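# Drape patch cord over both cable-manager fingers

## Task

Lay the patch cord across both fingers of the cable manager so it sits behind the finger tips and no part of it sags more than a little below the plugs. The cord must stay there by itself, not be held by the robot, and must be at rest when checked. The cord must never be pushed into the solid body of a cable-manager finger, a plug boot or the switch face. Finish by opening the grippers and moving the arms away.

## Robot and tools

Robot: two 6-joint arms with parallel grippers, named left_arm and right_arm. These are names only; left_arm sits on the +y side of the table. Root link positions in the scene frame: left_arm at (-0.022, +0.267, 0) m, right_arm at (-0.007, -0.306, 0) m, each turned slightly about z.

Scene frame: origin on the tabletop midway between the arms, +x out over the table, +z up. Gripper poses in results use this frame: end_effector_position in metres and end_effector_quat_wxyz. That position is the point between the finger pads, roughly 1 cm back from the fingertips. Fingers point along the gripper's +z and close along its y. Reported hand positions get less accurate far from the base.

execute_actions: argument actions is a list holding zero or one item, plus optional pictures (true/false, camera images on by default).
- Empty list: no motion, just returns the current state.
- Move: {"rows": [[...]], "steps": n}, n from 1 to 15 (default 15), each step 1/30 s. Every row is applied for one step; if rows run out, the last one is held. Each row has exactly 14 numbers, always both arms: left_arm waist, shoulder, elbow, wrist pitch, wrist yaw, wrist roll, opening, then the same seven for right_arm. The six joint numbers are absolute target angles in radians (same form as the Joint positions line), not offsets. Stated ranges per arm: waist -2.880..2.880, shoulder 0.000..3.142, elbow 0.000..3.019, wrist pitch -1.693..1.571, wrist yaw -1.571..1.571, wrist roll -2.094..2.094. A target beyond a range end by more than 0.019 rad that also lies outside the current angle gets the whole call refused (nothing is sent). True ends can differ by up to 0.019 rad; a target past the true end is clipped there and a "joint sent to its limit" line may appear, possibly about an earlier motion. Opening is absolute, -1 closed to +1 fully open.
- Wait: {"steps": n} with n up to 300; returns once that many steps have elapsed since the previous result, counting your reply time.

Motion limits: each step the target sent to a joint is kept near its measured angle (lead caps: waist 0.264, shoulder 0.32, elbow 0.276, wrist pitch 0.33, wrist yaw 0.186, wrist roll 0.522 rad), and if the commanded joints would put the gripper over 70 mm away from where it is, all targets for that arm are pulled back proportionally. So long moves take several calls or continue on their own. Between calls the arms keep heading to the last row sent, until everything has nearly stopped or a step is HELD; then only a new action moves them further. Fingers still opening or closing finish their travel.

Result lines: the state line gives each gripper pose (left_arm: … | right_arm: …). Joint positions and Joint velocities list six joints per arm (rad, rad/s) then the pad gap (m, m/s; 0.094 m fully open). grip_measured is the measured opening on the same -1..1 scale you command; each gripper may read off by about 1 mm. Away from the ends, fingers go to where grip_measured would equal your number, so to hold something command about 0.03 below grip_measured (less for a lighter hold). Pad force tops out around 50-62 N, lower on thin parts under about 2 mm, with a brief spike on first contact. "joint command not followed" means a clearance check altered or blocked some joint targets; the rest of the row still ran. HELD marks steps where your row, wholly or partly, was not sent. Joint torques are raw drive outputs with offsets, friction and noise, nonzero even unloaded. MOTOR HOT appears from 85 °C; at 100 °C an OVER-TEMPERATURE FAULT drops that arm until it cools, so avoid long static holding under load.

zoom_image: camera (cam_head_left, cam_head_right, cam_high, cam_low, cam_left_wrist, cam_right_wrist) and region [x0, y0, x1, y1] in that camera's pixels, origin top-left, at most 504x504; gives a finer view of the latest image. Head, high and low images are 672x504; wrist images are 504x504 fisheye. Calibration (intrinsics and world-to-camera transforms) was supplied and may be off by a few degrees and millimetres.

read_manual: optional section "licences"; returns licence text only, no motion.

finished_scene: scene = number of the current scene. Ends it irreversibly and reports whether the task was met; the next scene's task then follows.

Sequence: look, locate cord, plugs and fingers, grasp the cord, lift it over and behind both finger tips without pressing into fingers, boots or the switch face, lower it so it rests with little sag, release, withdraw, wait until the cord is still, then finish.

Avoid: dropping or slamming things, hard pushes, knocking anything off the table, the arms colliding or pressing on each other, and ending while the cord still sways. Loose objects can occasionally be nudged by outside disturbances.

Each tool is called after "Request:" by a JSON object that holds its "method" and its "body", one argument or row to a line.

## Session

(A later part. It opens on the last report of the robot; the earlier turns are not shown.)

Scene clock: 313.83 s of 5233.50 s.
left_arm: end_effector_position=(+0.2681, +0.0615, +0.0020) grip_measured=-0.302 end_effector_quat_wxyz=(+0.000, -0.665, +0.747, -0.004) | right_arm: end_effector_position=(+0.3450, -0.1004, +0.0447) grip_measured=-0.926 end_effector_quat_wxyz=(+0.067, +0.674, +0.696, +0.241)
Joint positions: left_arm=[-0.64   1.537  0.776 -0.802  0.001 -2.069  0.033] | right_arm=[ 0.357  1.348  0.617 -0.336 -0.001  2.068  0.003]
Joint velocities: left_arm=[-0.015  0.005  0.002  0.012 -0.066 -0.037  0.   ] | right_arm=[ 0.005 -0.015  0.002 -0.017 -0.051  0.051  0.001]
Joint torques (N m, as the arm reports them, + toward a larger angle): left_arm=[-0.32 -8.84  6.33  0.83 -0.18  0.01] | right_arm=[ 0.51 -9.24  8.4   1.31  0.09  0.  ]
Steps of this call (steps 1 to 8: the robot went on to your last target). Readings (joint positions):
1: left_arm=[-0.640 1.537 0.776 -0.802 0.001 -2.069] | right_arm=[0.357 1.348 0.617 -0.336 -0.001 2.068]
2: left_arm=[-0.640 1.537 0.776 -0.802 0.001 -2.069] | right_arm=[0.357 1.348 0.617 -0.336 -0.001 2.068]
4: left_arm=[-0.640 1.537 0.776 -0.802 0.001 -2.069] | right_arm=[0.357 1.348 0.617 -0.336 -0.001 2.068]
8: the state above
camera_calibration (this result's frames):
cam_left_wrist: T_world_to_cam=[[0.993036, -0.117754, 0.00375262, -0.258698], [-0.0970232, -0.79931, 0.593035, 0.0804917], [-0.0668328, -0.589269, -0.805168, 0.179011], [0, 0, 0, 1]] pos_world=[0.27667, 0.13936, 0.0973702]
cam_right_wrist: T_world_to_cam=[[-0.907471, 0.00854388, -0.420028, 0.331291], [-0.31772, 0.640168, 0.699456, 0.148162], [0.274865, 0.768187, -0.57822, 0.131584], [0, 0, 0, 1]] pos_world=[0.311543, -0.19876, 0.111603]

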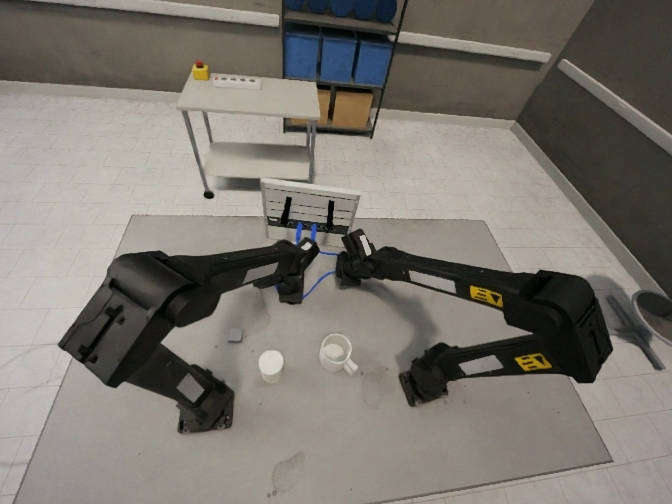

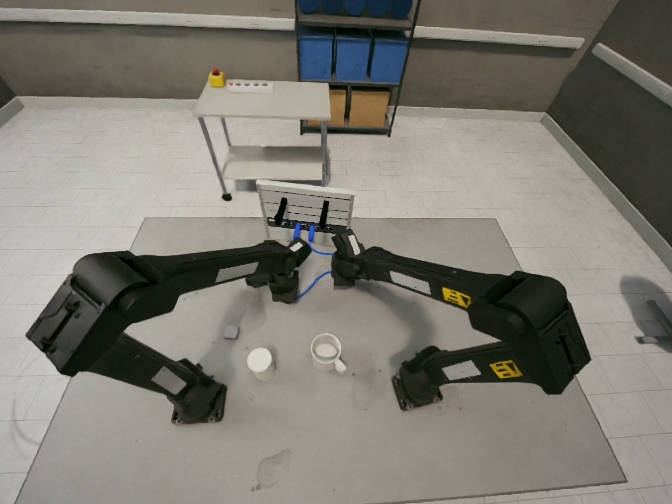

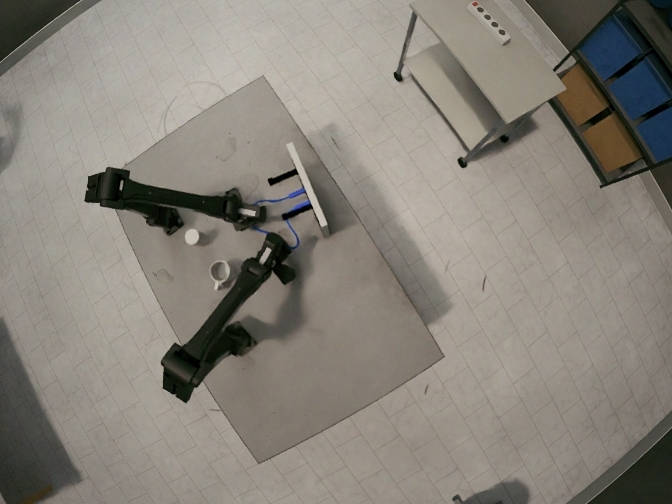

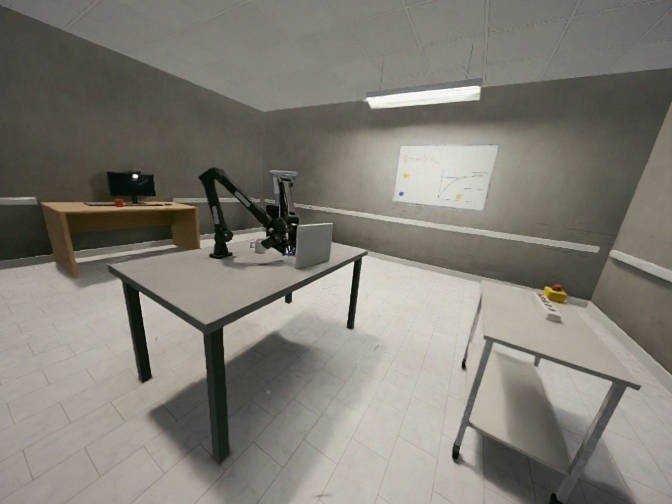

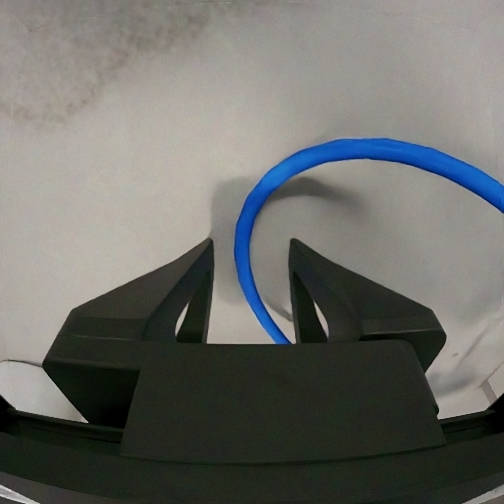

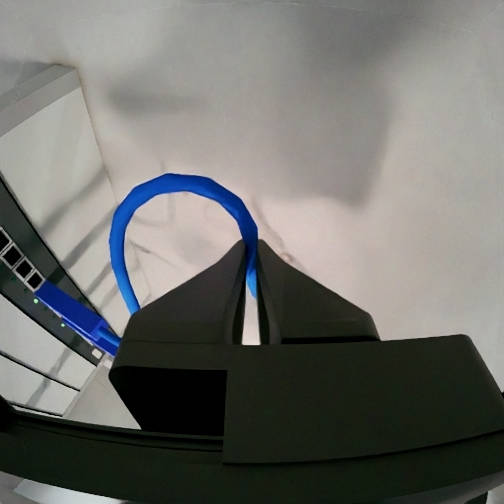

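Likely touching the table now. Close.

Request:
{"method": "execute_actions", "body": {
  "actions": [
    {"rows":[[-0.64,1.54,0.776,-0.802,0,-2.07,-0.6,0.357,1.348,0.617,-0.336,0,2.07,-0.96],[-0.64,1.54,0.776,-0.802,0,-2.07,-0.6,0.357,1.348,0.617,-0.336,0,2.07,-0.96],[-0.64,1.54,0.776,-0.802,0,-2.07,-0.6,0.357,1.348,0.617,-0.336,0,2.07,-0.96],[-0.64,1.54,0.776,-0.802,0,-2.07,-0.8,0.357,1.348,0.617,-0.336,0,2.07,-0.96],[-0.64,1.54,0.776,-0.802,0,-2.07,-0.8,0.357,1.348,0.617,-0.336,0,2.07,-0.96],[-0.64,1.54,0.776,-0.802,0,-2.07,-0.8,0.357,1.348,0.617,-0.336,0,2.07,-0.96],[-0.64,1.54,0.776,-0.802,0,-2.07,-0.96,0.357,1.348,0.617,-0.336,0,2.07,-0.96]],"steps":15}
  ],
  "pictures": false
}}

Request:
{"method": "execute_actions", "body": {
  "actions": [
    {"rows":[[-0.64,1.52,0.80,-0.83,0,-2.07,-0.96,0.357,1.348,0.617,-0.336,0,2.07,-0.96],[-0.64,1.52,0.80,-0.83,0,-2.07,-0.96,0.357,1.348,0.617,-0.336,0,2.07,-0.96],[-0.64,1.52,0.80,-0.83,0,-2.07,-0.96,0.357,1.348,0.617,-0.336,0,2.07,-0.96],[-0.64,1.52,0.80,-0.83,0,-2.07,-0.96,0.357,1.348,0.617,-0.336,0,2.07,-0.96],[-0.64,1.49,0.825,-0.87,0,-2.07,-0.96,0.357,1.348,0.617,-0.336,0,2.07,-0.96],[-0.64,1.49,0.825,-0.87,0,-2.07,-0.96,0.357,1.348,0.617,-0.336,0,2.07,-0.96],[-0.64,1.49,0.825,-0.87,0,-2.07,-0.96,0.357,1.348,0.617,-0.336,0,2.07,-0.96],[-0.64,1.49,0.825,-0.87,0,-2.07,-0.96,0.357,1.348,0.617,-0.336,0,2.07,-0.96],[-0.64,1.465,0.845,-0.91,0,-2.07,-0.96,0.357,1.348,0.617,-0.336,0,2.07,-0.96]],"steps":15}
  ]
}}

Scene clock: 329.87 s of 5233.50 s.
left_arm: end_effector_position=(+0.2681, +0.0615, +0.0020) grip_measured=-0.924 end_effector_quat_wxyz=(+0.000, -0.665, +0.747, -0.004) | right_arm: end_effector_position=(+0.3450, -0.1004, +0.0447) grip_measured=-0.926 end_effector_quat_wxyz=(+0.067, +0.674, +0.696, +0.241)
Joint positions: left_arm=[-0.64   1.537  0.776 -0.802  0.001 -2.069  0.004] | right_arm=[ 0.357  1.348  0.617 -0.336 -0.001  2.068  0.003]
Joint velocities: left_arm=[ 0.005 -0.015 -0.012 -0.002 -0.007 -0.022 -0.   ] | right_arm=[-0.005 -0.015 -0.007  0.002  0.007  0.007 -0.   ]
Joint torques (N m, as the arm reports them, + toward a larger angle): left_arm=[-0.34 -9.08  6.9   0.17 -0.19  0.03] | right_arm=[ 0.41 -8.76  8.37  1.53  0.09  0.07]
Steps of this call (steps 1 to 15: the robot went on to your last target; steps 16 to 90: nothing new was sent; then 12.53 s passed at rest; steps 91 to 105: all 15 steps of this action). Readings (joint positions):
91: left_arm=[-0.640 1.537 0.776 -0.802 0.001 -2.069] | right_arm=[0.357 1.348 0.617 -0.336 -0.001 2.068]
92: left_arm=[-0.640 1.537 0.776 -0.802 0.001 -2.069] | right_arm=[0.357 1.348 0.617 -0.336 -0.001 2.068]
94: left_arm=[-0.640 1.537 0.776 -0.802 0.001 -2.069] | right_arm=[0.357 1.348 0.617 -0.336 -0.001 2.068]
98: left_arm=[-0.640 1.537 0.776 -0.802 0.001 -2.069] | right_arm=[0.357 1.348 0.617 -0.336 -0.001 2.068]
105: the state above

Scene clock: 330.37 s of 5233.50 s.
left_arm: end_effector_position=(+0.2680, +0.0615, +0.0348) grip_measured=-0.924 end_effector_quat_wxyz=(+0.001, -0.664, +0.747, -0.008) | right_arm: end_effector_position=(+0.3450, -0.1004, +0.0447) grip_measured=-0.926 end_effector_quat_wxyz=(+0.067, +0.674, +0.696, +0.241)
Joint positions: left_arm=[-0.64   1.465  0.807 -0.896  0.001 -2.069  0.004] | right_arm=[ 0.357  1.348  0.617 -0.336 -0.001  2.068  0.003]
Joint velocities: left_arm=[ 0.005 -0.015  0.017 -0.046 -0.022 -0.022  0.002] | right_arm=[-0.005  0.005 -0.002 -0.002  0.037  0.022  0.   ]
Joint torques (N m, as the arm reports them, + toward a larger angle): left_arm=[-0.36 -9.68 10.49 -0.09 -0.19  0.01] | right_arm=[ 0.74 -9.02  8.51  1.37  0.09  0.05]
Steps of this call (steps 1 to 15: all 15 steps of this action). Readings (joint positions):
1: left_arm=[-0.640 1.537 0.776 -0.805 0.001 -2.069] | right_arm=[0.357 1.348 0.617 -0.336 -0.001 2.068]
2: left_arm=[-0.640 1.536 0.776 -0.809 0.001 -2.069] | right_arm=[0.357 1.348 0.617 -0.336 -0.001 2.068]
4: left_arm=[-0.640 1.533 0.776 -0.814 0.001 -2.069] | right_arm=[0.357 1.348 0.617 -0.336 -0.001 2.068]
8: left_arm=[-0.640 1.508 0.783 -0.849 0.001 -2.069] | right_arm=[0.357 1.348 0.617 -0.336 -0.001 2.068]
15: the state above
camera_calibration (this result's frames):
cam_left_wrist: T_world_to_cam=[[0.992988, -0.11772, 0.0107931, -0.25899], [-0.100913, -0.796561, 0.596077, 0.0618764], [-0.0615731, -0.592986, -0.802855, 0.204125], [0, 0, 0, 1]] pos_world=[0.275986, 0.139844, 0.129795]
cam_right_wrist: T_world_to_cam=[[-0.907471, 0.00854388, -0.420028, 0.331291], [-0.31772, 0.640168, 0.699456, 0.148162], [0.274865, 0.768187, -0.57822, 0.131584], [0, 0, 0, 1]] pos_world=[0.311543, -0.19876, 0.111603]

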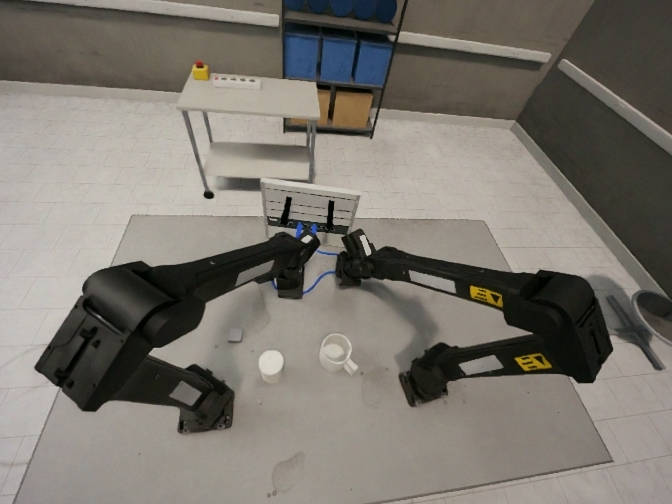

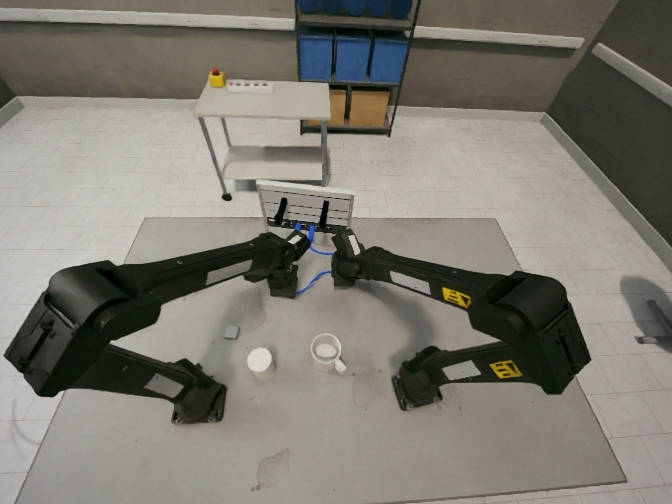

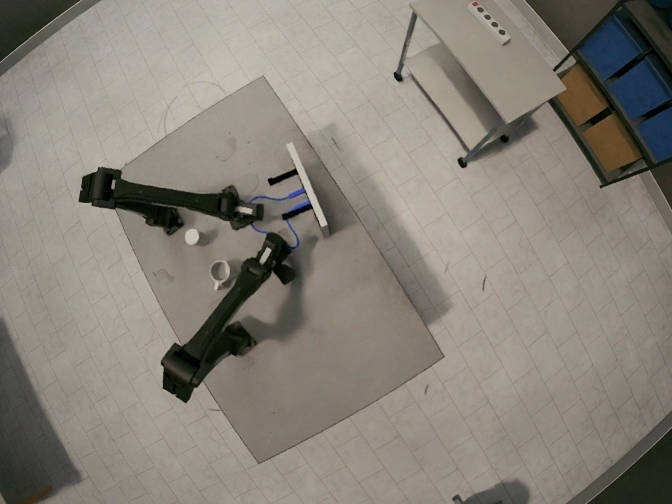

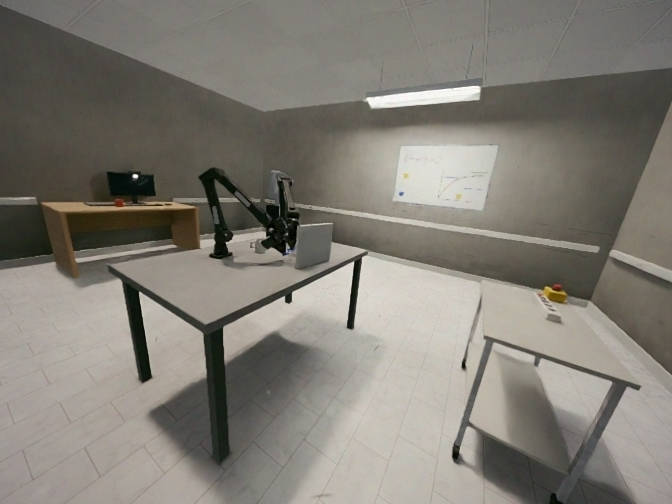

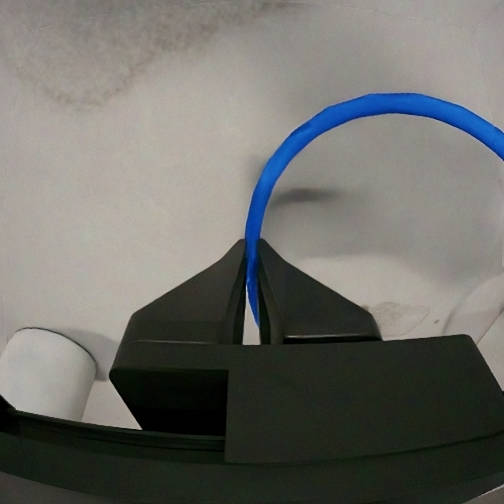

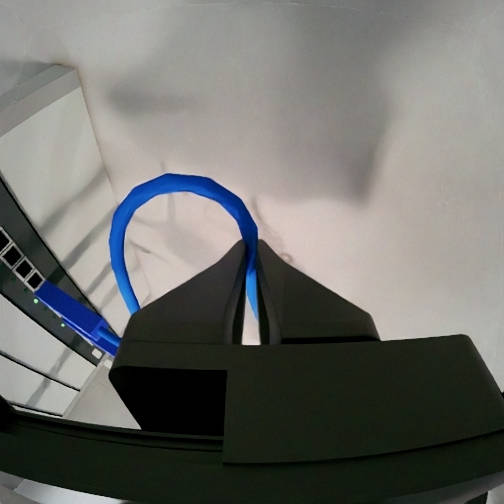

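Request:
{"method": "execute_actions", "body": {
  "actions": [
    {"rows":[[-0.616,1.434,0.85,-0.866,0,-2.06,-0.96,0.36,1.336,0.68,-0.375,0,2.06,-0.96],[-0.616,1.434,0.85,-0.866,0,-2.06,-0.96,0.36,1.336,0.68,-0.375,0,2.06,-0.96],[-0.616,1.434,0.85,-0.866,0,-2.06,-0.96,0.36,1.336,0.68,-0.375,0,2.06,-0.96],[-0.616,1.434,0.85,-0.866,0,-2.06,-0.96,0.36,1.336,0.68,-0.375,0,2.06,-0.96],[-0.592,1.403,0.852,-0.836,0,-2.05,-0.96,0.363,1.324,0.72,-0.415,0,2.05,-0.96],[-0.592,1.403,0.852,-0.836,0,-2.05,-0.96,0.363,1.324,0.72,-0.415,0,2.05,-0.96],[-0.592,1.403,0.852,-0.836,0,-2.05,-0.96,0.363,1.324,0.72,-0.415,0,2.05,-0.96],[-0.592,1.403,0.852,-0.836,0,-2.05,-0.96,0.363,1.324,0.72,-0.415,0,2.05,-0.96],[-0.568,1.372,0.854,-0.806,0,-2.04,-0.96,0.366,1.312,0.755,-0.454,0,2.04,-0.96],[-0.568,1.372,0.854,-0.806,0,-2.04,-0.96,0.366,1.312,0.755,-0.454,0,2.04,-0.96],[-0.568,1.372,0.854,-0.806,0,-2.04,-0.96,0.366,1.312,0.755,-0.454,0,2.04,-0.96],[-0.568,1.372,0.854,-0.806,0,-2.04,-0.96,0.366,1.312,0.755,-0.454,0,2.04,-0.96],[-0.544,1.341,0.856,-0.776,0,-2.03,-0.96,0.369,1.30,0.785,-0.494,0,2.03,-0.96]],"steps":15}
  ],
  "pictures": false
}}

Request:
{"method": "execute_actions", "body": {
  "actions": [
    {"rows":[[-0.52,1.31,0.858,-0.746,0,-2.02,-0.96,0.372,1.288,0.815,-0.533,0,2.02,-0.96],[-0.52,1.31,0.858,-0.746,0,-2.02,-0.96,0.372,1.288,0.815,-0.533,0,2.02,-0.96],[-0.52,1.31,0.858,-0.746,0,-2.02,-0.96,0.372,1.288,0.815,-0.533,0,2.02,-0.96],[-0.52,1.31,0.858,-0.746,0,-2.02,-0.96,0.372,1.288,0.815,-0.533,0,2.02,-0.96],[-0.496,1.279,0.86,-0.716,0,-2.01,-0.96,0.375,1.276,0.845,-0.572,0,2.01,-0.96],[-0.496,1.279,0.86,-0.716,0,-2.01,-0.96,0.375,1.276,0.845,-0.572,0,2.01,-0.96],[-0.496,1.279,0.86,-0.716,0,-2.01,-0.96,0.375,1.276,0.845,-0.572,0,2.01,-0.96],[-0.496,1.279,0.86,-0.716,0,-2.01,-0.96,0.375,1.276,0.845,-0.572,0,2.01,-0.96],[-0.472,1.248,0.863,-0.686,0,-2.0,-0.96,0.378,1.264,0.875,-0.612,0,2.0,-0.96],[-0.472,1.248,0.863,-0.686,0,-2.0,-0.96,0.378,1.264,0.875,-0.612,0,2.0,-0.96],[-0.472,1.248,0.863,-0.686,0,-2.0,-0.96,0.378,1.264,0.875,-0.612,0,2.0,-0.96],[-0.472,1.248,0.863,-0.686,0,-2.0,-0.96,0.378,1.264,0.875,-0.612,0,2.0,-0.96],[-0.445,1.2175,0.866,-0.657,0,-2.0,-0.96,0.381,1.252,0.905,-0.655,0,2.0,-0.96]],"steps":15}
  ],
  "pictures": false
}}

Request:
{"method": "execute_actions", "body": {
  "actions": [
    {"steps":8}
  ]
}}

Scene clock: 367.90 s of 5233.50 s.
left_arm: end_effector_position=(+0.3111, +0.0673, +0.0769) grip_measured=-0.924 end_effector_quat_wxyz=(-0.029, +0.681, -0.724, +0.106) | right_arm: end_effector_position=(+0.3581, -0.0922, +0.0767) grip_measured=-0.926 end_effector_quat_wxyz=(+0.066, +0.668, +0.704, +0.232)
Joint positions: left_arm=[-0.563  1.357  0.812 -0.805  0.001 -2.05   0.004] | right_arm=[ 0.359  1.326  0.711 -0.467 -0.001  2.049  0.003]
Joint velocities: left_arm=[ 0.171 -0.239  0.007  0.188 -0.037  0.007  0.   ] | right_arm=[ 0.034 -0.161  0.193 -0.193 -0.022 -0.066  0.   ]
Joint torques (N m, as the arm reports them, + toward a larger angle): left_arm=[ 1.12 -9.35 11.5   1.47 -0.17  0.11] | right_arm=[  1.15 -10.97  14.42   0.75   0.1   -0.11]
Steps of this call (steps 1 to 15: the robot went on to your last target; steps 16 to 90: nothing new was sent; then 34.03 s passed at rest; steps 91 to 105: all 15 steps of this action). Readings (joint positions):
91: left_arm=[-0.639 1.463 0.807 -0.896 0.001 -2.069] | right_arm=[0.357 1.348 0.618 -0.341 -0.001 2.068]
92: left_arm=[-0.637 1.460 0.807 -0.892 0.001 -2.069] | right_arm=[0.357 1.348 0.619 -0.348 -0.001 2.068]
94: left_arm=[-0.633 1.452 0.807 -0.886 0.001 -2.069] | right_arm=[0.357 1.348 0.619 -0.356 -0.001 2.068]
98: left_arm=[-0.611 1.419 0.809 -0.859 0.001 -2.065] | right_arm=[0.357 1.348 0.642 -0.396 -0.001 2.064]
105: the state above

Scene clock: 368.40 s of 5233.50 s.
left_arm: end_effector_position=(+0.3582, +0.0868, +0.1357) grip_measured=-0.924 end_effector_quat_wxyz=(-0.077, +0.689, -0.687, +0.217) | right_arm: end_effector_position=(+0.3658, -0.0814, +0.1275) grip_measured=-0.926 end_effector_quat_wxyz=(+0.069, +0.652, +0.719, +0.231)
Joint positions: left_arm=[-0.466  1.235  0.818 -0.688  0.001 -2.016  0.004] | right_arm=[ 0.371  1.277  0.822 -0.628 -0.001  2.016  0.003]
Joint velocities: left_arm=[ 0.21  -0.239  0.017  0.198 -0.037 -0.037 -0.   ] | right_arm=[ 0.015 -0.093  0.173 -0.217  0.007 -0.051  0.   ]
Joint torques (N m, as the arm reports them, + toward a larger angle): left_arm=[ 0.35 -7.52 12.49  1.68 -0.16  0.13] | right_arm=[  1.34 -11.38  16.16   1.11   0.05  -0.11]
Steps of this call (steps 1 to 15: all 15 steps of this action). Readings (joint positions):
1: left_arm=[-0.556 1.348 0.812 -0.794 0.001 -2.047] | right_arm=[0.360 1.321 0.720 -0.481 -0.001 2.046]
2: left_arm=[-0.548 1.339 0.812 -0.784 0.001 -2.044] | right_arm=[0.360 1.317 0.730 -0.497 -0.001 2.043]
4: left_arm=[-0.534 1.321 0.814 -0.771 0.001 -2.040] | right_arm=[0.363 1.308 0.745 -0.510 -0.001 2.039]
8: left_arm=[-0.509 1.288 0.815 -0.742 0.001 -2.029] | right_arm=[0.366 1.294 0.773 -0.550 -0.001 2.029]
15: the state above

Scene clock: 368.67 s of 5233.50 s.
left_arm: end_effector_position=(+0.3631, +0.0912, +0.1452) grip_measured=-0.924 end_effector_quat_wxyz=(-0.084, +0.690, -0.681, +0.231) | right_arm: end_effector_position=(+0.3682, -0.0791, +0.1381) grip_measured=-0.926 end_effector_quat_wxyz=(+0.071, +0.649, +0.719, +0.238)
Joint positions: left_arm=[-0.452  1.216  0.819 -0.678  0.001 -2.013  0.004] | right_arm=[ 0.373  1.265  0.837 -0.64  -0.001  2.013  0.003]
Joint velocities: left_arm=[-0.005 -0.034  0.012  0.002  0.022 -0.037  0.001] | right_arm=[ 0.005 -0.005 -0.012 -0.012  0.022  0.051 -0.   ]
Joint torques (N m, as the arm reports them, + toward a larger angle): left_arm=[ 0.49 -7.69 12.66  1.75 -0.13  0.14] | right_arm=[ 1.31 -9.67 15.88  0.95  0.08 -0.1 ]
Steps of this call (steps 1 to 8: the robot went on to your last target). Readings (joint positions):
1: left_arm=[-0.460 1.229 0.819 -0.683 0.001 -2.015] | right_arm=[0.372 1.274 0.827 -0.634 -0.001 2.015]
2: left_arm=[-0.455 1.223 0.819 -0.680 0.001 -2.014] | right_arm=[0.372 1.271 0.831 -0.636 -0.001 2.014]
4: left_arm=[-0.452 1.217 0.819 -0.678 0.001 -2.014] | right_arm=[0.373 1.267 0.836 -0.638 -0.001 2.013]
8: the state above
camera_calibration (this result's frames):
cam_left_wrist: T_world_to_cam=[[0.902032, 0.0581852, 0.427729, -0.394717], [-0.280528, -0.674096, 0.6833, 0.0706321], [0.328089, -0.736348, -0.591734, 0.157186], [0, 0, 0, 1]] pos_world=[0.32429, 0.186323, 0.213581]
cam_right_wrist: T_world_to_cam=[[-0.900654, -0.0591877, -0.430487, 0.38501], [-0.366682, 0.635105, 0.679843, 0.0969643], [0.233166, 0.770155, -0.593713, 0.180468], [0, 0, 0, 1]] pos_world=[0.340237, -0.177783, 0.206967]

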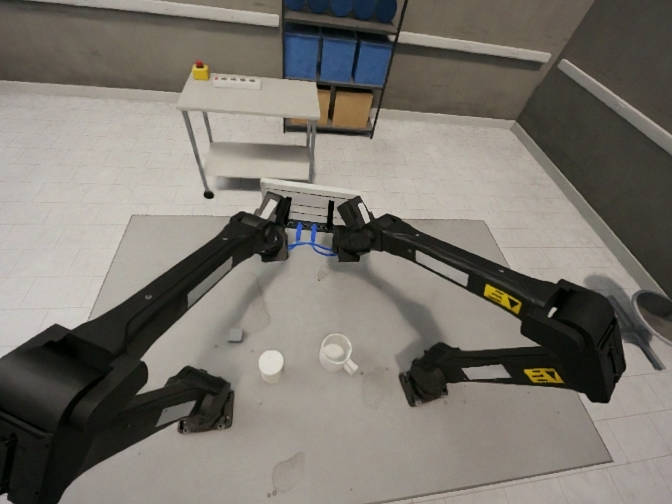

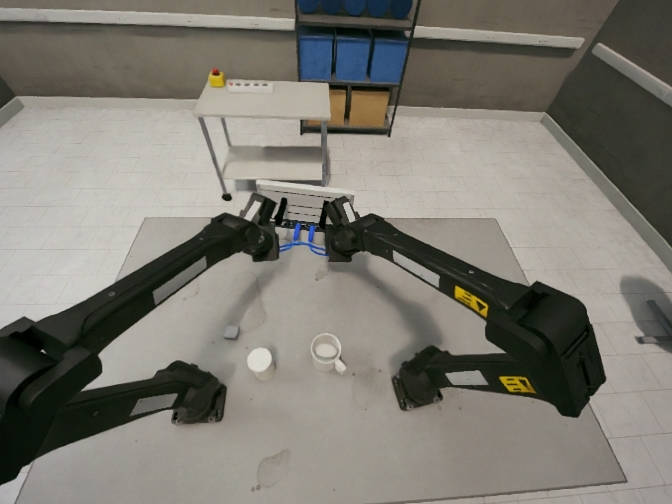

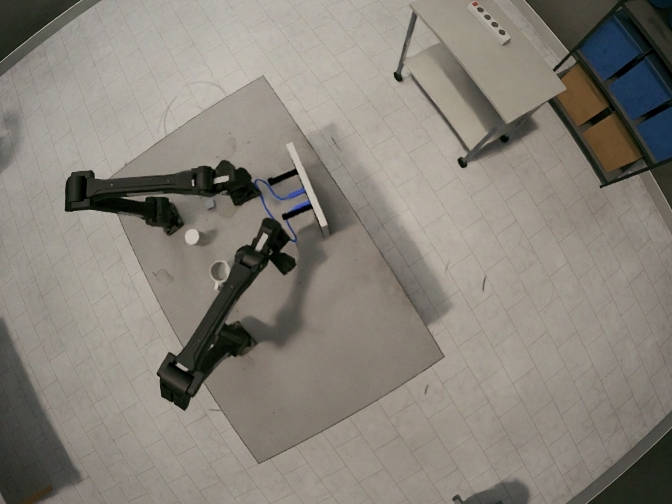

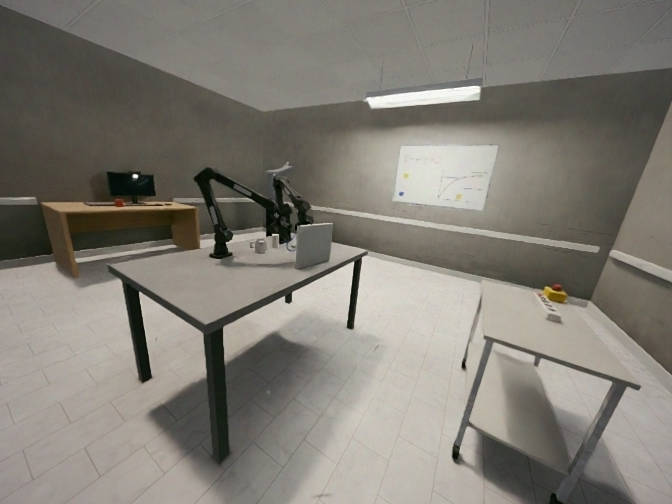

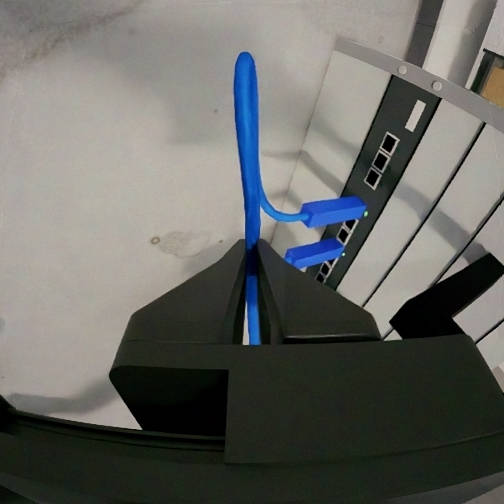

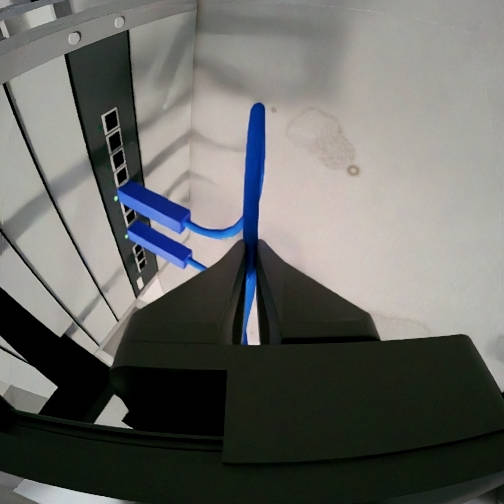

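Request:
{"method": "execute_actions", "body": {
  "actions": [
    {"rows":[[-0.45,1.213,0.898,-0.71,0,-2.0,-0.96,0.365,1.25,0.935,-0.672,0,2.0,-0.96],[-0.45,1.213,0.898,-0.71,0,-2.0,-0.96,0.365,1.25,0.935,-0.672,0,2.0,-0.96],[-0.45,1.213,0.898,-0.71,0,-2.0,-0.96,0.365,1.25,0.935,-0.672,0,2.0,-0.96],[-0.45,1.213,0.898,-0.71,0,-2.0,-0.96,0.365,1.25,0.935,-0.672,0,2.0,-0.96],[-0.45,1.209,0.93,-0.743,0,-2.0,-0.96,0.357,1.247,0.966,-0.704,0,2.0,-0.96],[-0.45,1.209,0.93,-0.743,0,-2.0,-0.96,0.357,1.247,0.966,-0.704,0,2.0,-0.96],[-0.45,1.209,0.93,-0.743,0,-2.0,-0.96,0.357,1.247,0.966,-0.704,0,2.0,-0.96],[-0.45,1.209,0.93,-0.743,0,-2.0,-0.96,0.357,1.247,0.966,-0.704,0,2.0,-0.96],[-0.45,1.206,0.962,-0.776,0,-2.0,-0.96,0.349,1.244,0.997,-0.736,0,2.0,-0.96],[-0.45,1.206,0.962,-0.776,0,-2.0,-0.96,0.349,1.244,0.997,-0.736,0,2.0,-0.96],[-0.45,1.206,0.962,-0.776,0,-2.0,-0.96,0.349,1.244,0.997,-0.736,0,2.0,-0.96],[-0.45,1.206,0.962,-0.776,0,-2.0,-0.96,0.349,1.244,0.997,-0.736,0,2.0,-0.96],[-0.45,1.202,0.994,-0.809,0,-2.0,-0.96,0.341,1.241,1.028,-0.768,0,2.0,-0.96]],"steps":15}
  ],
  "pictures": false
}}

Request:
{"method": "execute_actions", "body": {
  "actions": [
    {"rows":[[-0.45,1.199,1.026,-0.842,0,-2.0,-0.96,0.333,1.238,1.059,-0.80,0,2.0,-0.96],[-0.45,1.199,1.026,-0.842,0,-2.0,-0.96,0.333,1.238,1.059,-0.80,0,2.0,-0.96],[-0.45,1.199,1.026,-0.842,0,-2.0,-0.96,0.333,1.238,1.059,-0.80,0,2.0,-0.96],[-0.45,1.199,1.026,-0.842,0,-2.0,-0.96,0.333,1.238,1.059,-0.80,0,2.0,-0.96],[-0.45,1.195,1.058,-0.875,0,-2.0,-0.96,0.323,1.235,1.09,-0.832,0,2.0,-0.96],[-0.45,1.195,1.058,-0.875,0,-2.0,-0.96,0.323,1.235,1.09,-0.832,0,2.0,-0.96],[-0.45,1.195,1.058,-0.875,0,-2.0,-0.96,0.323,1.235,1.09,-0.832,0,2.0,-0.96],[-0.45,1.195,1.058,-0.875,0,-2.0,-0.96,0.323,1.235,1.09,-0.832,0,2.0,-0.96],[-0.45,1.192,1.09,-0.908,0,-2.0,-0.96,0.313,1.232,1.12,-0.865,0,2.0,-0.96],[-0.45,1.192,1.09,-0.908,0,-2.0,-0.96,0.313,1.232,1.12,-0.865,0,2.0,-0.96],[-0.45,1.192,1.09,-0.908,0,-2.0,-0.96,0.313,1.232,1.12,-0.865,0,2.0,-0.96],[-0.45,1.192,1.09,-0.908,0,-2.0,-0.96,0.313,1.232,1.12,-0.865,0,2.0,-0.96],[-0.45,1.189,1.123,-0.94,0,-2.0,-0.96,0.303,1.229,1.15,-0.90,0,2.0,-0.96]],"steps":15}
  ],
  "pictures": false
}}

Request:
{"method": "execute_actions", "body": {
  "actions": [
    {"steps":8}
  ]
}}

Scene clock: 397.47 s of 5233.50 s.
left_arm: end_effector_position=(+0.3769, +0.0849, +0.1885) grip_measured=-0.924 end_effector_quat_wxyz=(-0.086, +0.689, -0.680, +0.235) | right_arm: end_effector_position=(+0.3877, -0.0803, +0.1792) grip_measured=-0.926 end_effector_quat_wxyz=(+0.076, +0.656, +0.711, +0.242)
Joint positions: left_arm=[-0.452  1.212  0.933 -0.787  0.001 -2.012  0.004] | right_arm=[ 0.348  1.261  0.946 -0.743 -0.001  2.012  0.003]
Joint velocities: left_arm=[ 0.005 -0.034  0.188 -0.149  0.022 -0.051  0.   ] | right_arm=[-0.073 -0.024  0.198 -0.149 -0.081 -0.007 -0.001]
Joint torques (N m, as the arm reports them, + toward a larger angle): left_arm=[-0.06 -8.24 13.48  0.66 -0.15  0.17] | right_arm=[  0.45 -11.69  16.46   1.07   0.07  -0.12]
Steps of this call (steps 1 to 30: the robot went on to your last target; steps 31 to 90: nothing new was sent; then 25.30 s passed at rest; steps 91 to 105: all 15 steps of this action). Readings (joint positions):
91: left_arm=[-0.452 1.216 0.822 -0.683 0.001 -2.012] | right_arm=[0.373 1.265 0.839 -0.645 -0.001 2.012]
92: left_arm=[-0.452 1.216 0.826 -0.690 0.001 -2.012] | right_arm=[0.372 1.265 0.843 -0.651 -0.001 2.012]
94: left_arm=[-0.452 1.216 0.836 -0.697 0.001 -2.012] | right_arm=[0.371 1.265 0.852 -0.656 -0.001 2.012]
98: left_arm=[-0.452 1.216 0.872 -0.726 0.001 -2.012] | right_arm=[0.364 1.265 0.885 -0.685 -0.001 2.012]
105: the state above

Scene clock: 397.97 s of 5233.50 s.
left_arm: end_effector_position=(+0.3839, +0.0817, +0.2402) grip_measured=-0.924 end_effector_quat_wxyz=(-0.087, +0.689, -0.680, +0.238) | right_arm: end_effector_position=(+0.3995, -0.0921, +0.2207) grip_measured=-0.926 end_effector_quat_wxyz=(+0.078, +0.670, +0.701, +0.233)
Joint positions: left_arm=[-0.452  1.199  1.058 -0.918  0.001 -2.012  0.004] | right_arm=[ 0.313  1.253  1.057 -0.879 -0.001  2.01   0.003]
Joint velocities: left_arm=[-0.005 -0.024  0.198 -0.144 -0.007 -0.007 -0.001] | right_arm=[-0.093 -0.015  0.222 -0.183  0.037  0.022  0.   ]
Joint torques (N m, as the arm reports them, + toward a larger angle): left_arm=[ 0.24 -9.12 13.77  0.69 -0.14  0.14] | right_arm=[  0.02 -10.94  17.69   1.04   0.04  -0.07]
Steps of this call (steps 1 to 15: all 15 steps of this action). Readings (joint positions):
1: left_arm=[-0.452 1.211 0.942 -0.799 0.001 -2.012] | right_arm=[0.346 1.261 0.955 -0.755 -0.001 2.012]
2: left_arm=[-0.452 1.211 0.953 -0.812 0.001 -2.012] | right_arm=[0.343 1.261 0.965 -0.767 -0.001 2.012]
4: left_arm=[-0.452 1.209 0.969 -0.823 0.001 -2.012] | right_arm=[0.339 1.259 0.981 -0.779 -0.001 2.012]
8: left_arm=[-0.452 1.204 1.002 -0.856 0.001 -2.012] | right_arm=[0.330 1.256 1.010 -0.813 -0.001 2.011]
15: the state above

Scene clock: 398.23 s of 5233.50 s.
left_arm: end_effector_position=(+0.3852, +0.0811, +0.2492) grip_measured=-0.924 end_effector_quat_wxyz=(-0.089, +0.687, -0.679, +0.243) | right_arm: end_effector_position=(+0.4023, -0.0932, +0.2313) grip_measured=-0.926 end_effector_quat_wxyz=(+0.081, +0.670, +0.698, +0.240)
Joint positions: left_arm=[-0.452  1.193  1.074 -0.927  0.001 -2.011  0.004] | right_arm=[ 0.308  1.245  1.073 -0.888 -0.001  2.01   0.003]
Joint velocities: left_arm=[ 0.005  0.005 -0.007 -0.022 -0.007 -0.037  0.   ] | right_arm=[-0.005 -0.015 -0.012  0.017 -0.066 -0.037  0.001]
Joint torques (N m, as the arm reports them, + toward a larger angle): left_arm=[-0.68 -8.4  13.3   0.83 -0.17  0.16] | right_arm=[ -0.37 -10.46  17.49   1.09   0.13  -0.1 ]
Steps of this call (steps 1 to 8: the robot went on to your last target). Readings (joint positions):
1: left_arm=[-0.452 1.198 1.065 -0.922 0.001 -2.011] | right_arm=[0.311 1.251 1.063 -0.883 -0.001 2.010]
2: left_arm=[-0.452 1.196 1.070 -0.924 0.001 -2.011] | right_arm=[0.309 1.250 1.068 -0.885 -0.001 2.010]
4: left_arm=[-0.452 1.194 1.074 -0.925 0.001 -2.011] | right_arm=[0.308 1.247 1.073 -0.886 -0.001 2.010]
8: the state above
camera_calibration (this result's frames):
cam_left_wrist: T_world_to_cam=[[0.890697, 0.0618342, 0.450372, -0.460078], [-0.299183, -0.666174, 0.683156, 0.00559841], [0.342268, -0.743229, -0.57486, 0.194931], [0, 0, 0, 1]] pos_world=[0.344746, 0.177056, 0.315439]
cam_right_wrist: T_world_to_cam=[[-0.899101, -0.00195957, -0.437738, 0.461364], [-0.332001, 0.654789, 0.678989, 0.0431422], [0.285295, 0.755809, -0.589372, 0.215431], [0, 0, 0, 1]] pos_world=[0.367674, -0.19017, 0.299632]

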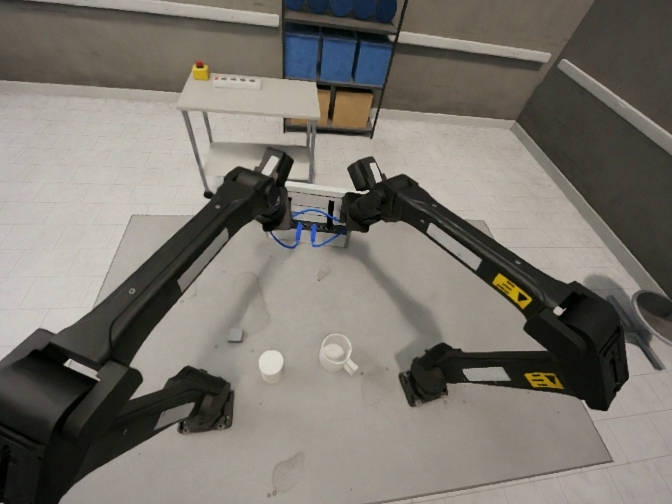

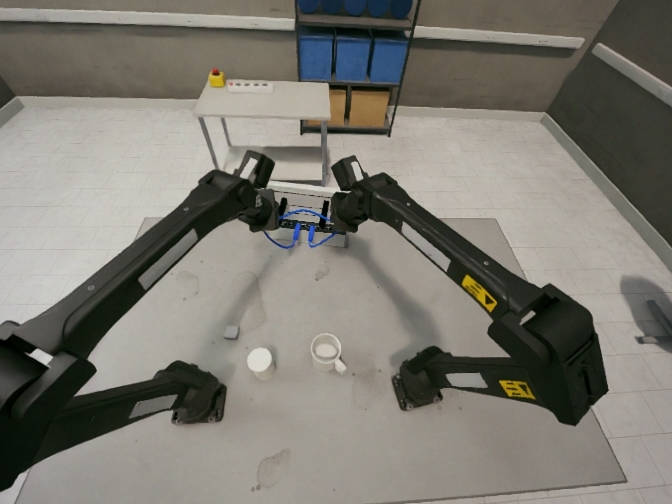

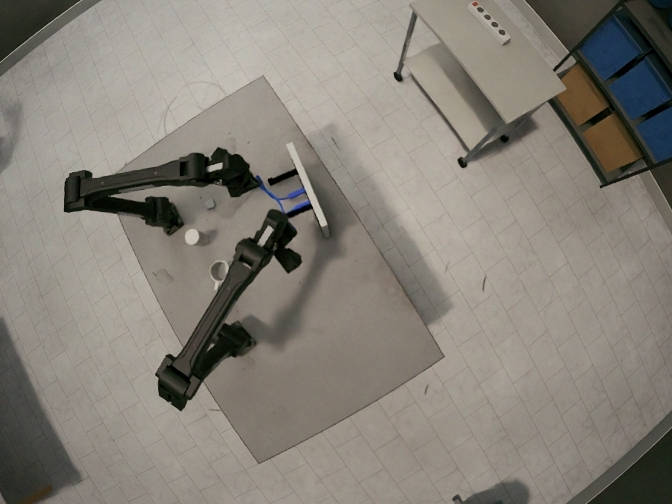

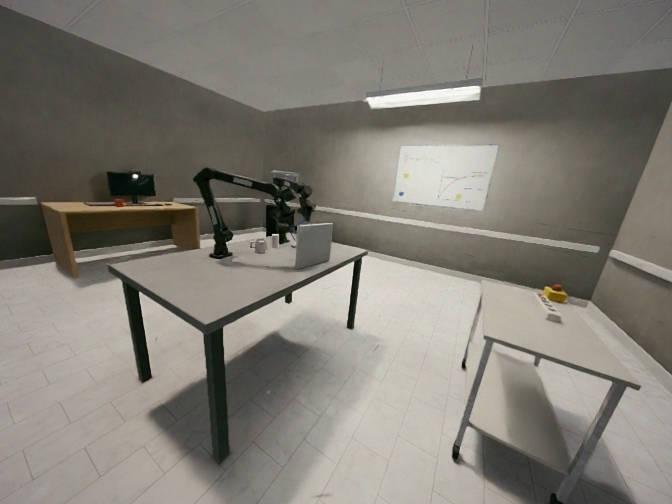

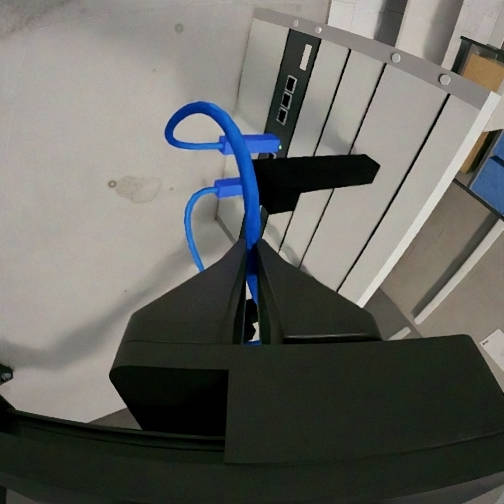

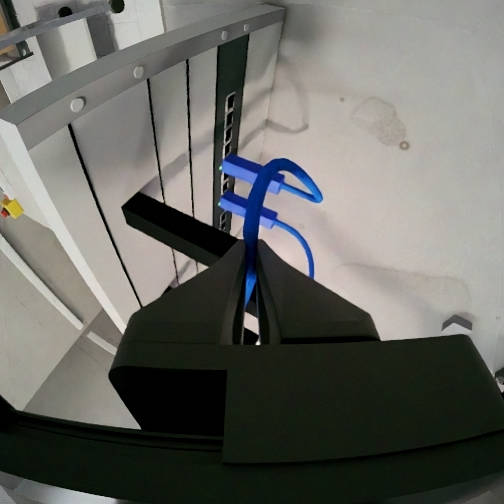

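Request:
{"method": "execute_actions", "body": {
  "actions": [
    {"rows":[[-0.44,1.19,1.123,-0.93,0,-2.0,-0.96,0.318,1.248,1.165,-0.90,0,2.0,-0.96],[-0.44,1.19,1.123,-0.93,0,-2.0,-0.96,0.318,1.248,1.165,-0.90,0,2.0,-0.96],[-0.44,1.19,1.123,-0.93,0,-2.0,-0.96,0.318,1.248,1.165,-0.90,0,2.0,-0.96],[-0.44,1.19,1.123,-0.93,0,-2.0,-0.96,0.318,1.248,1.165,-0.90,0,2.0,-0.96],[-0.425,1.19,1.123,-0.93,0,-2.0,-0.96,0.33,1.252,1.183,-0.912,0,2.0,-0.96],[-0.425,1.19,1.123,-0.93,0,-2.0,-0.96,0.33,1.252,1.183,-0.912,0,2.0,-0.96],[-0.425,1.19,1.123,-0.93,0,-2.0,-0.96,0.33,1.252,1.183,-0.912,0,2.0,-0.96],[-0.425,1.19,1.123,-0.93,0,-2.0,-0.96,0.33,1.252,1.183,-0.912,0,2.0,-0.96],[-0.407,1.19,1.123,-0.93,0,-2.0,-0.96,0.341,1.257,1.20,-0.925,0,2.0,-0.96]],"steps":15}
  ],
  "pictures": false
}}

Request:
{"method": "execute_actions", "body": {
  "actions": [
    {"rows":[[-0.40,1.215,1.145,-0.925,0,-2.0,-0.96,0.33,1.274,1.216,-0.92,0,2.0,-0.96],[-0.40,1.215,1.145,-0.925,0,-2.0,-0.96,0.33,1.274,1.216,-0.92,0,2.0,-0.96],[-0.40,1.215,1.145,-0.925,0,-2.0,-0.96,0.33,1.274,1.216,-0.92,0,2.0,-0.96],[-0.40,1.215,1.145,-0.925,0,-2.0,-0.96,0.33,1.274,1.216,-0.92,0,2.0,-0.96],[-0.392,1.24,1.166,-0.922,0,-1.98,-0.96,0.318,1.291,1.231,-0.917,0,2.0,-0.96],[-0.392,1.24,1.166,-0.922,0,-1.98,-0.96,0.318,1.291,1.231,-0.917,0,2.0,-0.96],[-0.392,1.24,1.166,-0.922,0,-1.98,-0.96,0.318,1.291,1.231,-0.917,0,2.0,-0.96],[-0.392,1.24,1.166,-0.922,0,-1.98,-0.96,0.318,1.291,1.231,-0.917,0,2.0,-0.96],[-0.384,1.264,1.187,-0.92,0,-1.96,-0.96,0.306,1.308,1.246,-0.914,0,2.0,-0.96],[-0.384,1.264,1.187,-0.92,0,-1.96,-0.96,0.306,1.308,1.246,-0.914,0,2.0,-0.96],[-0.384,1.264,1.187,-0.92,0,-1.96,-0.96,0.306,1.308,1.246,-0.914,0,2.0,-0.96],[-0.384,1.264,1.187,-0.92,0,-1.96,-0.96,0.306,1.308,1.246,-0.914,0,2.0,-0.96],[-0.376,1.288,1.208,-0.919,0,-1.95,-0.96,0.294,1.325,1.262,-0.91,0,2.0,-0.96]],"steps":15}
  ],
  "pictures": false
}}

Request:
{"method": "execute_actions", "body": {
  "actions": [
    {"steps":8}
  ]
}}

Scene clock: 445.37 s of 5233.50 s.
left_arm: end_effector_position=(+0.3917, +0.0962, +0.2492) grip_measured=-0.924 end_effector_quat_wxyz=(-0.093, +0.700, -0.666, +0.242) | right_arm: end_effector_position=(+0.4039, -0.0770, +0.2533) grip_measured=-0.926 end_effector_quat_wxyz=(+0.081, +0.657, +0.705, +0.254)
Joint positions: left_arm=[-0.415  1.193  1.074 -0.927  0.001 -2.011  0.004] | right_arm=[ 0.337  1.245  1.123 -0.908 -0.001  2.01   0.003]
Joint velocities: left_arm=[ 0.005  0.005 -0.022 -0.007  0.007  0.007  0.001] | right_arm=[ 0.015 -0.005 -0.007 -0.002 -0.066  0.007  0.   ]
Joint torques (N m, as the arm reports them, + toward a larger angle): left_arm=[ 0.73 -8.22 13.56  0.99 -0.15  0.16] | right_arm=[ 1.87 -8.69 17.66  0.85  0.05 -0.1 ]
Steps of this call (steps 1 to 30: the robot went on to your last target; steps 31 to 90: nothing new was sent; then 43.63 s passed at rest; steps 91 to 105: all 15 steps of this action). Readings (joint positions):
91: left_arm=[-0.452 1.193 1.074 -0.927 0.001 -2.011] | right_arm=[0.308 1.245 1.074 -0.888 -0.001 2.010]
92: left_arm=[-0.452 1.193 1.074 -0.927 0.001 -2.011] | right_arm=[0.309 1.245 1.076 -0.888 -0.001 2.010]
94: left_arm=[-0.452 1.193 1.074 -0.927 0.001 -2.011] | right_arm=[0.309 1.245 1.080 -0.888 -0.001 2.010]
98: left_arm=[-0.442 1.193 1.074 -0.927 0.001 -2.011] | right_arm=[0.320 1.245 1.098 -0.896 -0.001 2.010]
105: the state above

Scene clock: 445.87 s of 5233.50 s.
left_arm: end_effector_position=(+0.4219, +0.0961, +0.2517) grip_measured=-0.924 end_effector_quat_wxyz=(-0.100, +0.696, -0.671, +0.237) | right_arm: end_effector_position=(+0.4299, -0.0812, +0.2499) grip_measured=-0.926 end_effector_quat_wxyz=(+0.084, +0.670, +0.695, +0.247)
Joint positions: left_arm=[-0.391  1.27   1.146 -0.927  0.001 -1.974  0.004] | right_arm=[ 0.304  1.309  1.174 -0.909 -0.001  2.01   0.003]
Joint velocities: left_arm=[ 0.054  0.2    0.139 -0.007  0.066  0.066  0.001] | right_arm=[-0.093  0.122  0.1   -0.007  0.051 -0.037 -0.   ]
Joint torques (N m, as the arm reports them, + toward a larger angle): left_arm=[ 1.23 -8.64 13.72  1.39 -0.14  0.11] | right_arm=[ 0.18 -9.8  17.77  1.5   0.08 -0.06]
Steps of this call (steps 1 to 15: all 15 steps of this action). Readings (joint positions):
1: left_arm=[-0.415 1.194 1.075 -0.927 0.001 -2.011] | right_arm=[0.337 1.246 1.124 -0.909 -0.001 2.010]
2: left_arm=[-0.415 1.196 1.078 -0.927 0.001 -2.011] | right_arm=[0.337 1.249 1.126 -0.909 -0.001 2.010]
4: left_arm=[-0.414 1.201 1.086 -0.927 0.001 -2.011] | right_arm=[0.337 1.256 1.132 -0.909 -0.001 2.010]
8: left_arm=[-0.408 1.224 1.110 -0.927 0.001 -2.000] | right_arm=[0.328 1.277 1.148 -0.909 -0.001 2.010]
15: the state above

Scene clock: 446.13 s of 5233.50 s.
left_arm: end_effector_position=(+0.4255, +0.0967, +0.2495) grip_measured=-0.924 end_effector_quat_wxyz=(-0.100, +0.694, -0.673, +0.234) | right_arm: end_effector_position=(+0.4334, -0.0824, +0.2492) grip_measured=-0.926 end_effector_quat_wxyz=(+0.084, +0.672, +0.694, +0.246)
Joint positions: left_arm=[-0.387  1.282  1.153 -0.927  0.001 -1.964  0.004] | right_arm=[ 0.299  1.317  1.18  -0.909 -0.001  2.01   0.003]
Joint velocities: left_arm=[-0.015 -0.005 -0.012  0.012  0.051  0.007 -0.   ] | right_arm=[ 0.005 -0.005  0.002  0.007 -0.022 -0.095 -0.   ]
Joint torques (N m, as the arm reports them, + toward a larger angle): left_arm=[ 0.93 -9.36 14.12  1.29 -0.15  0.11] | right_arm=[  0.22 -10.83  17.85   1.56   0.05  -0.07]
Steps of this call (steps 1 to 8: the robot went on to your last target). Readings (joint positions):
1: left_arm=[-0.390 1.276 1.150 -0.927 0.001 -1.971] | right_arm=[0.301 1.312 1.177 -0.909 -0.001 2.010]
2: left_arm=[-0.389 1.280 1.152 -0.927 0.001 -1.970] | right_arm=[0.300 1.315 1.179 -0.909 -0.001 2.010]
4: left_arm=[-0.387 1.282 1.152 -0.927 0.001 -1.967] | right_arm=[0.299 1.317 1.180 -0.909 -0.001 2.010]
8: the state above
camera_calibration (this result's frames):
cam_left_wrist: T_world_to_cam=[[0.889185, 0.0715412, 0.451921, -0.497763], [-0.282987, -0.690144, 0.666048, 0.0274691], [0.35954, -0.720127, -0.59342, 0.187922], [0, 0, 0, 1]] pos_world=[0.382811, 0.189896, 0.31817]
cam_right_wrist: T_world_to_cam=[[-0.8935, 0.00945192, -0.448963, 0.498489], [-0.334284, 0.653581, 0.679033, 0.0350463], [0.299852, 0.756798, -0.580815, 0.200558], [0, 0, 0, 1]] pos_world=[0.396978, -0.179399, 0.316493]

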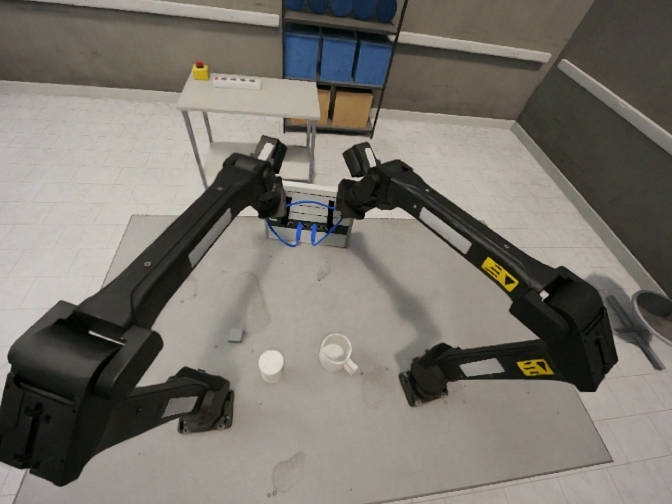

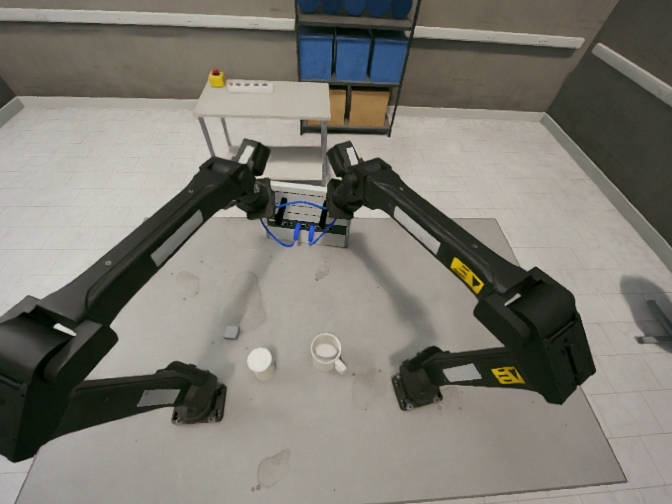

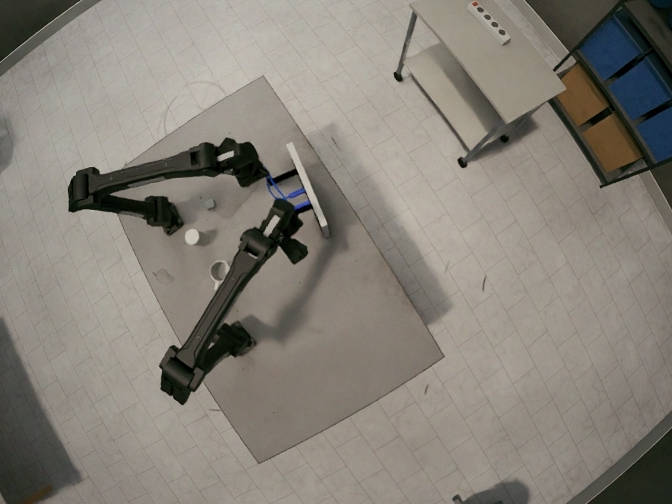

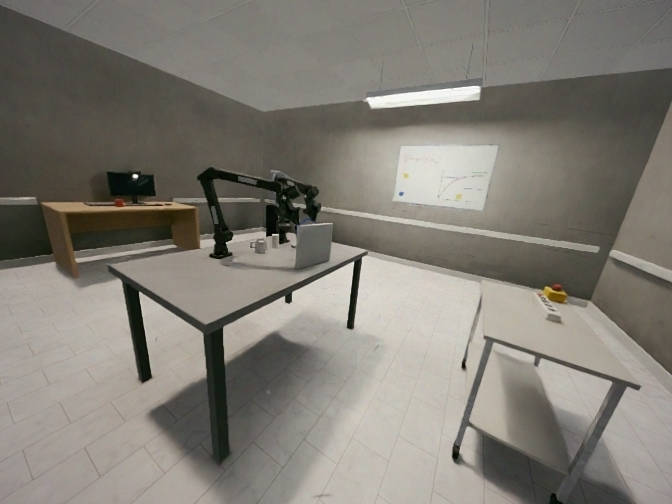

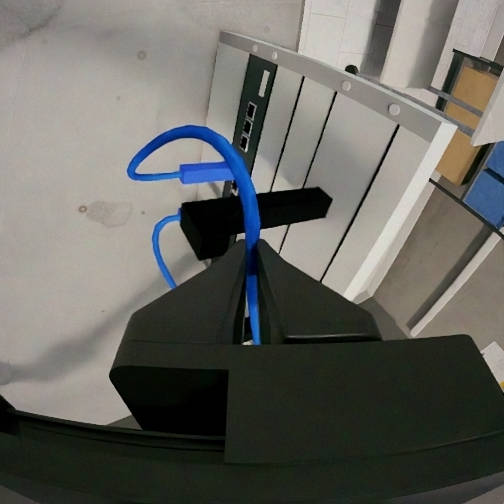

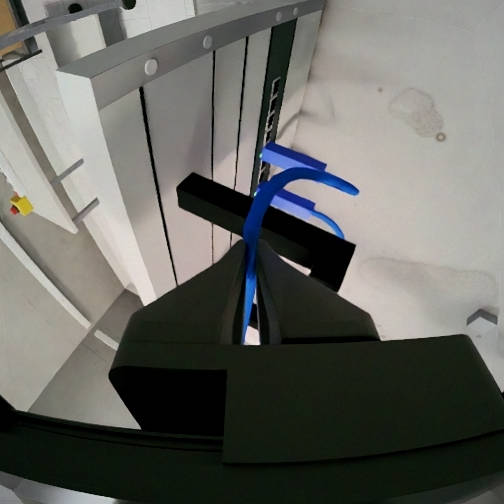

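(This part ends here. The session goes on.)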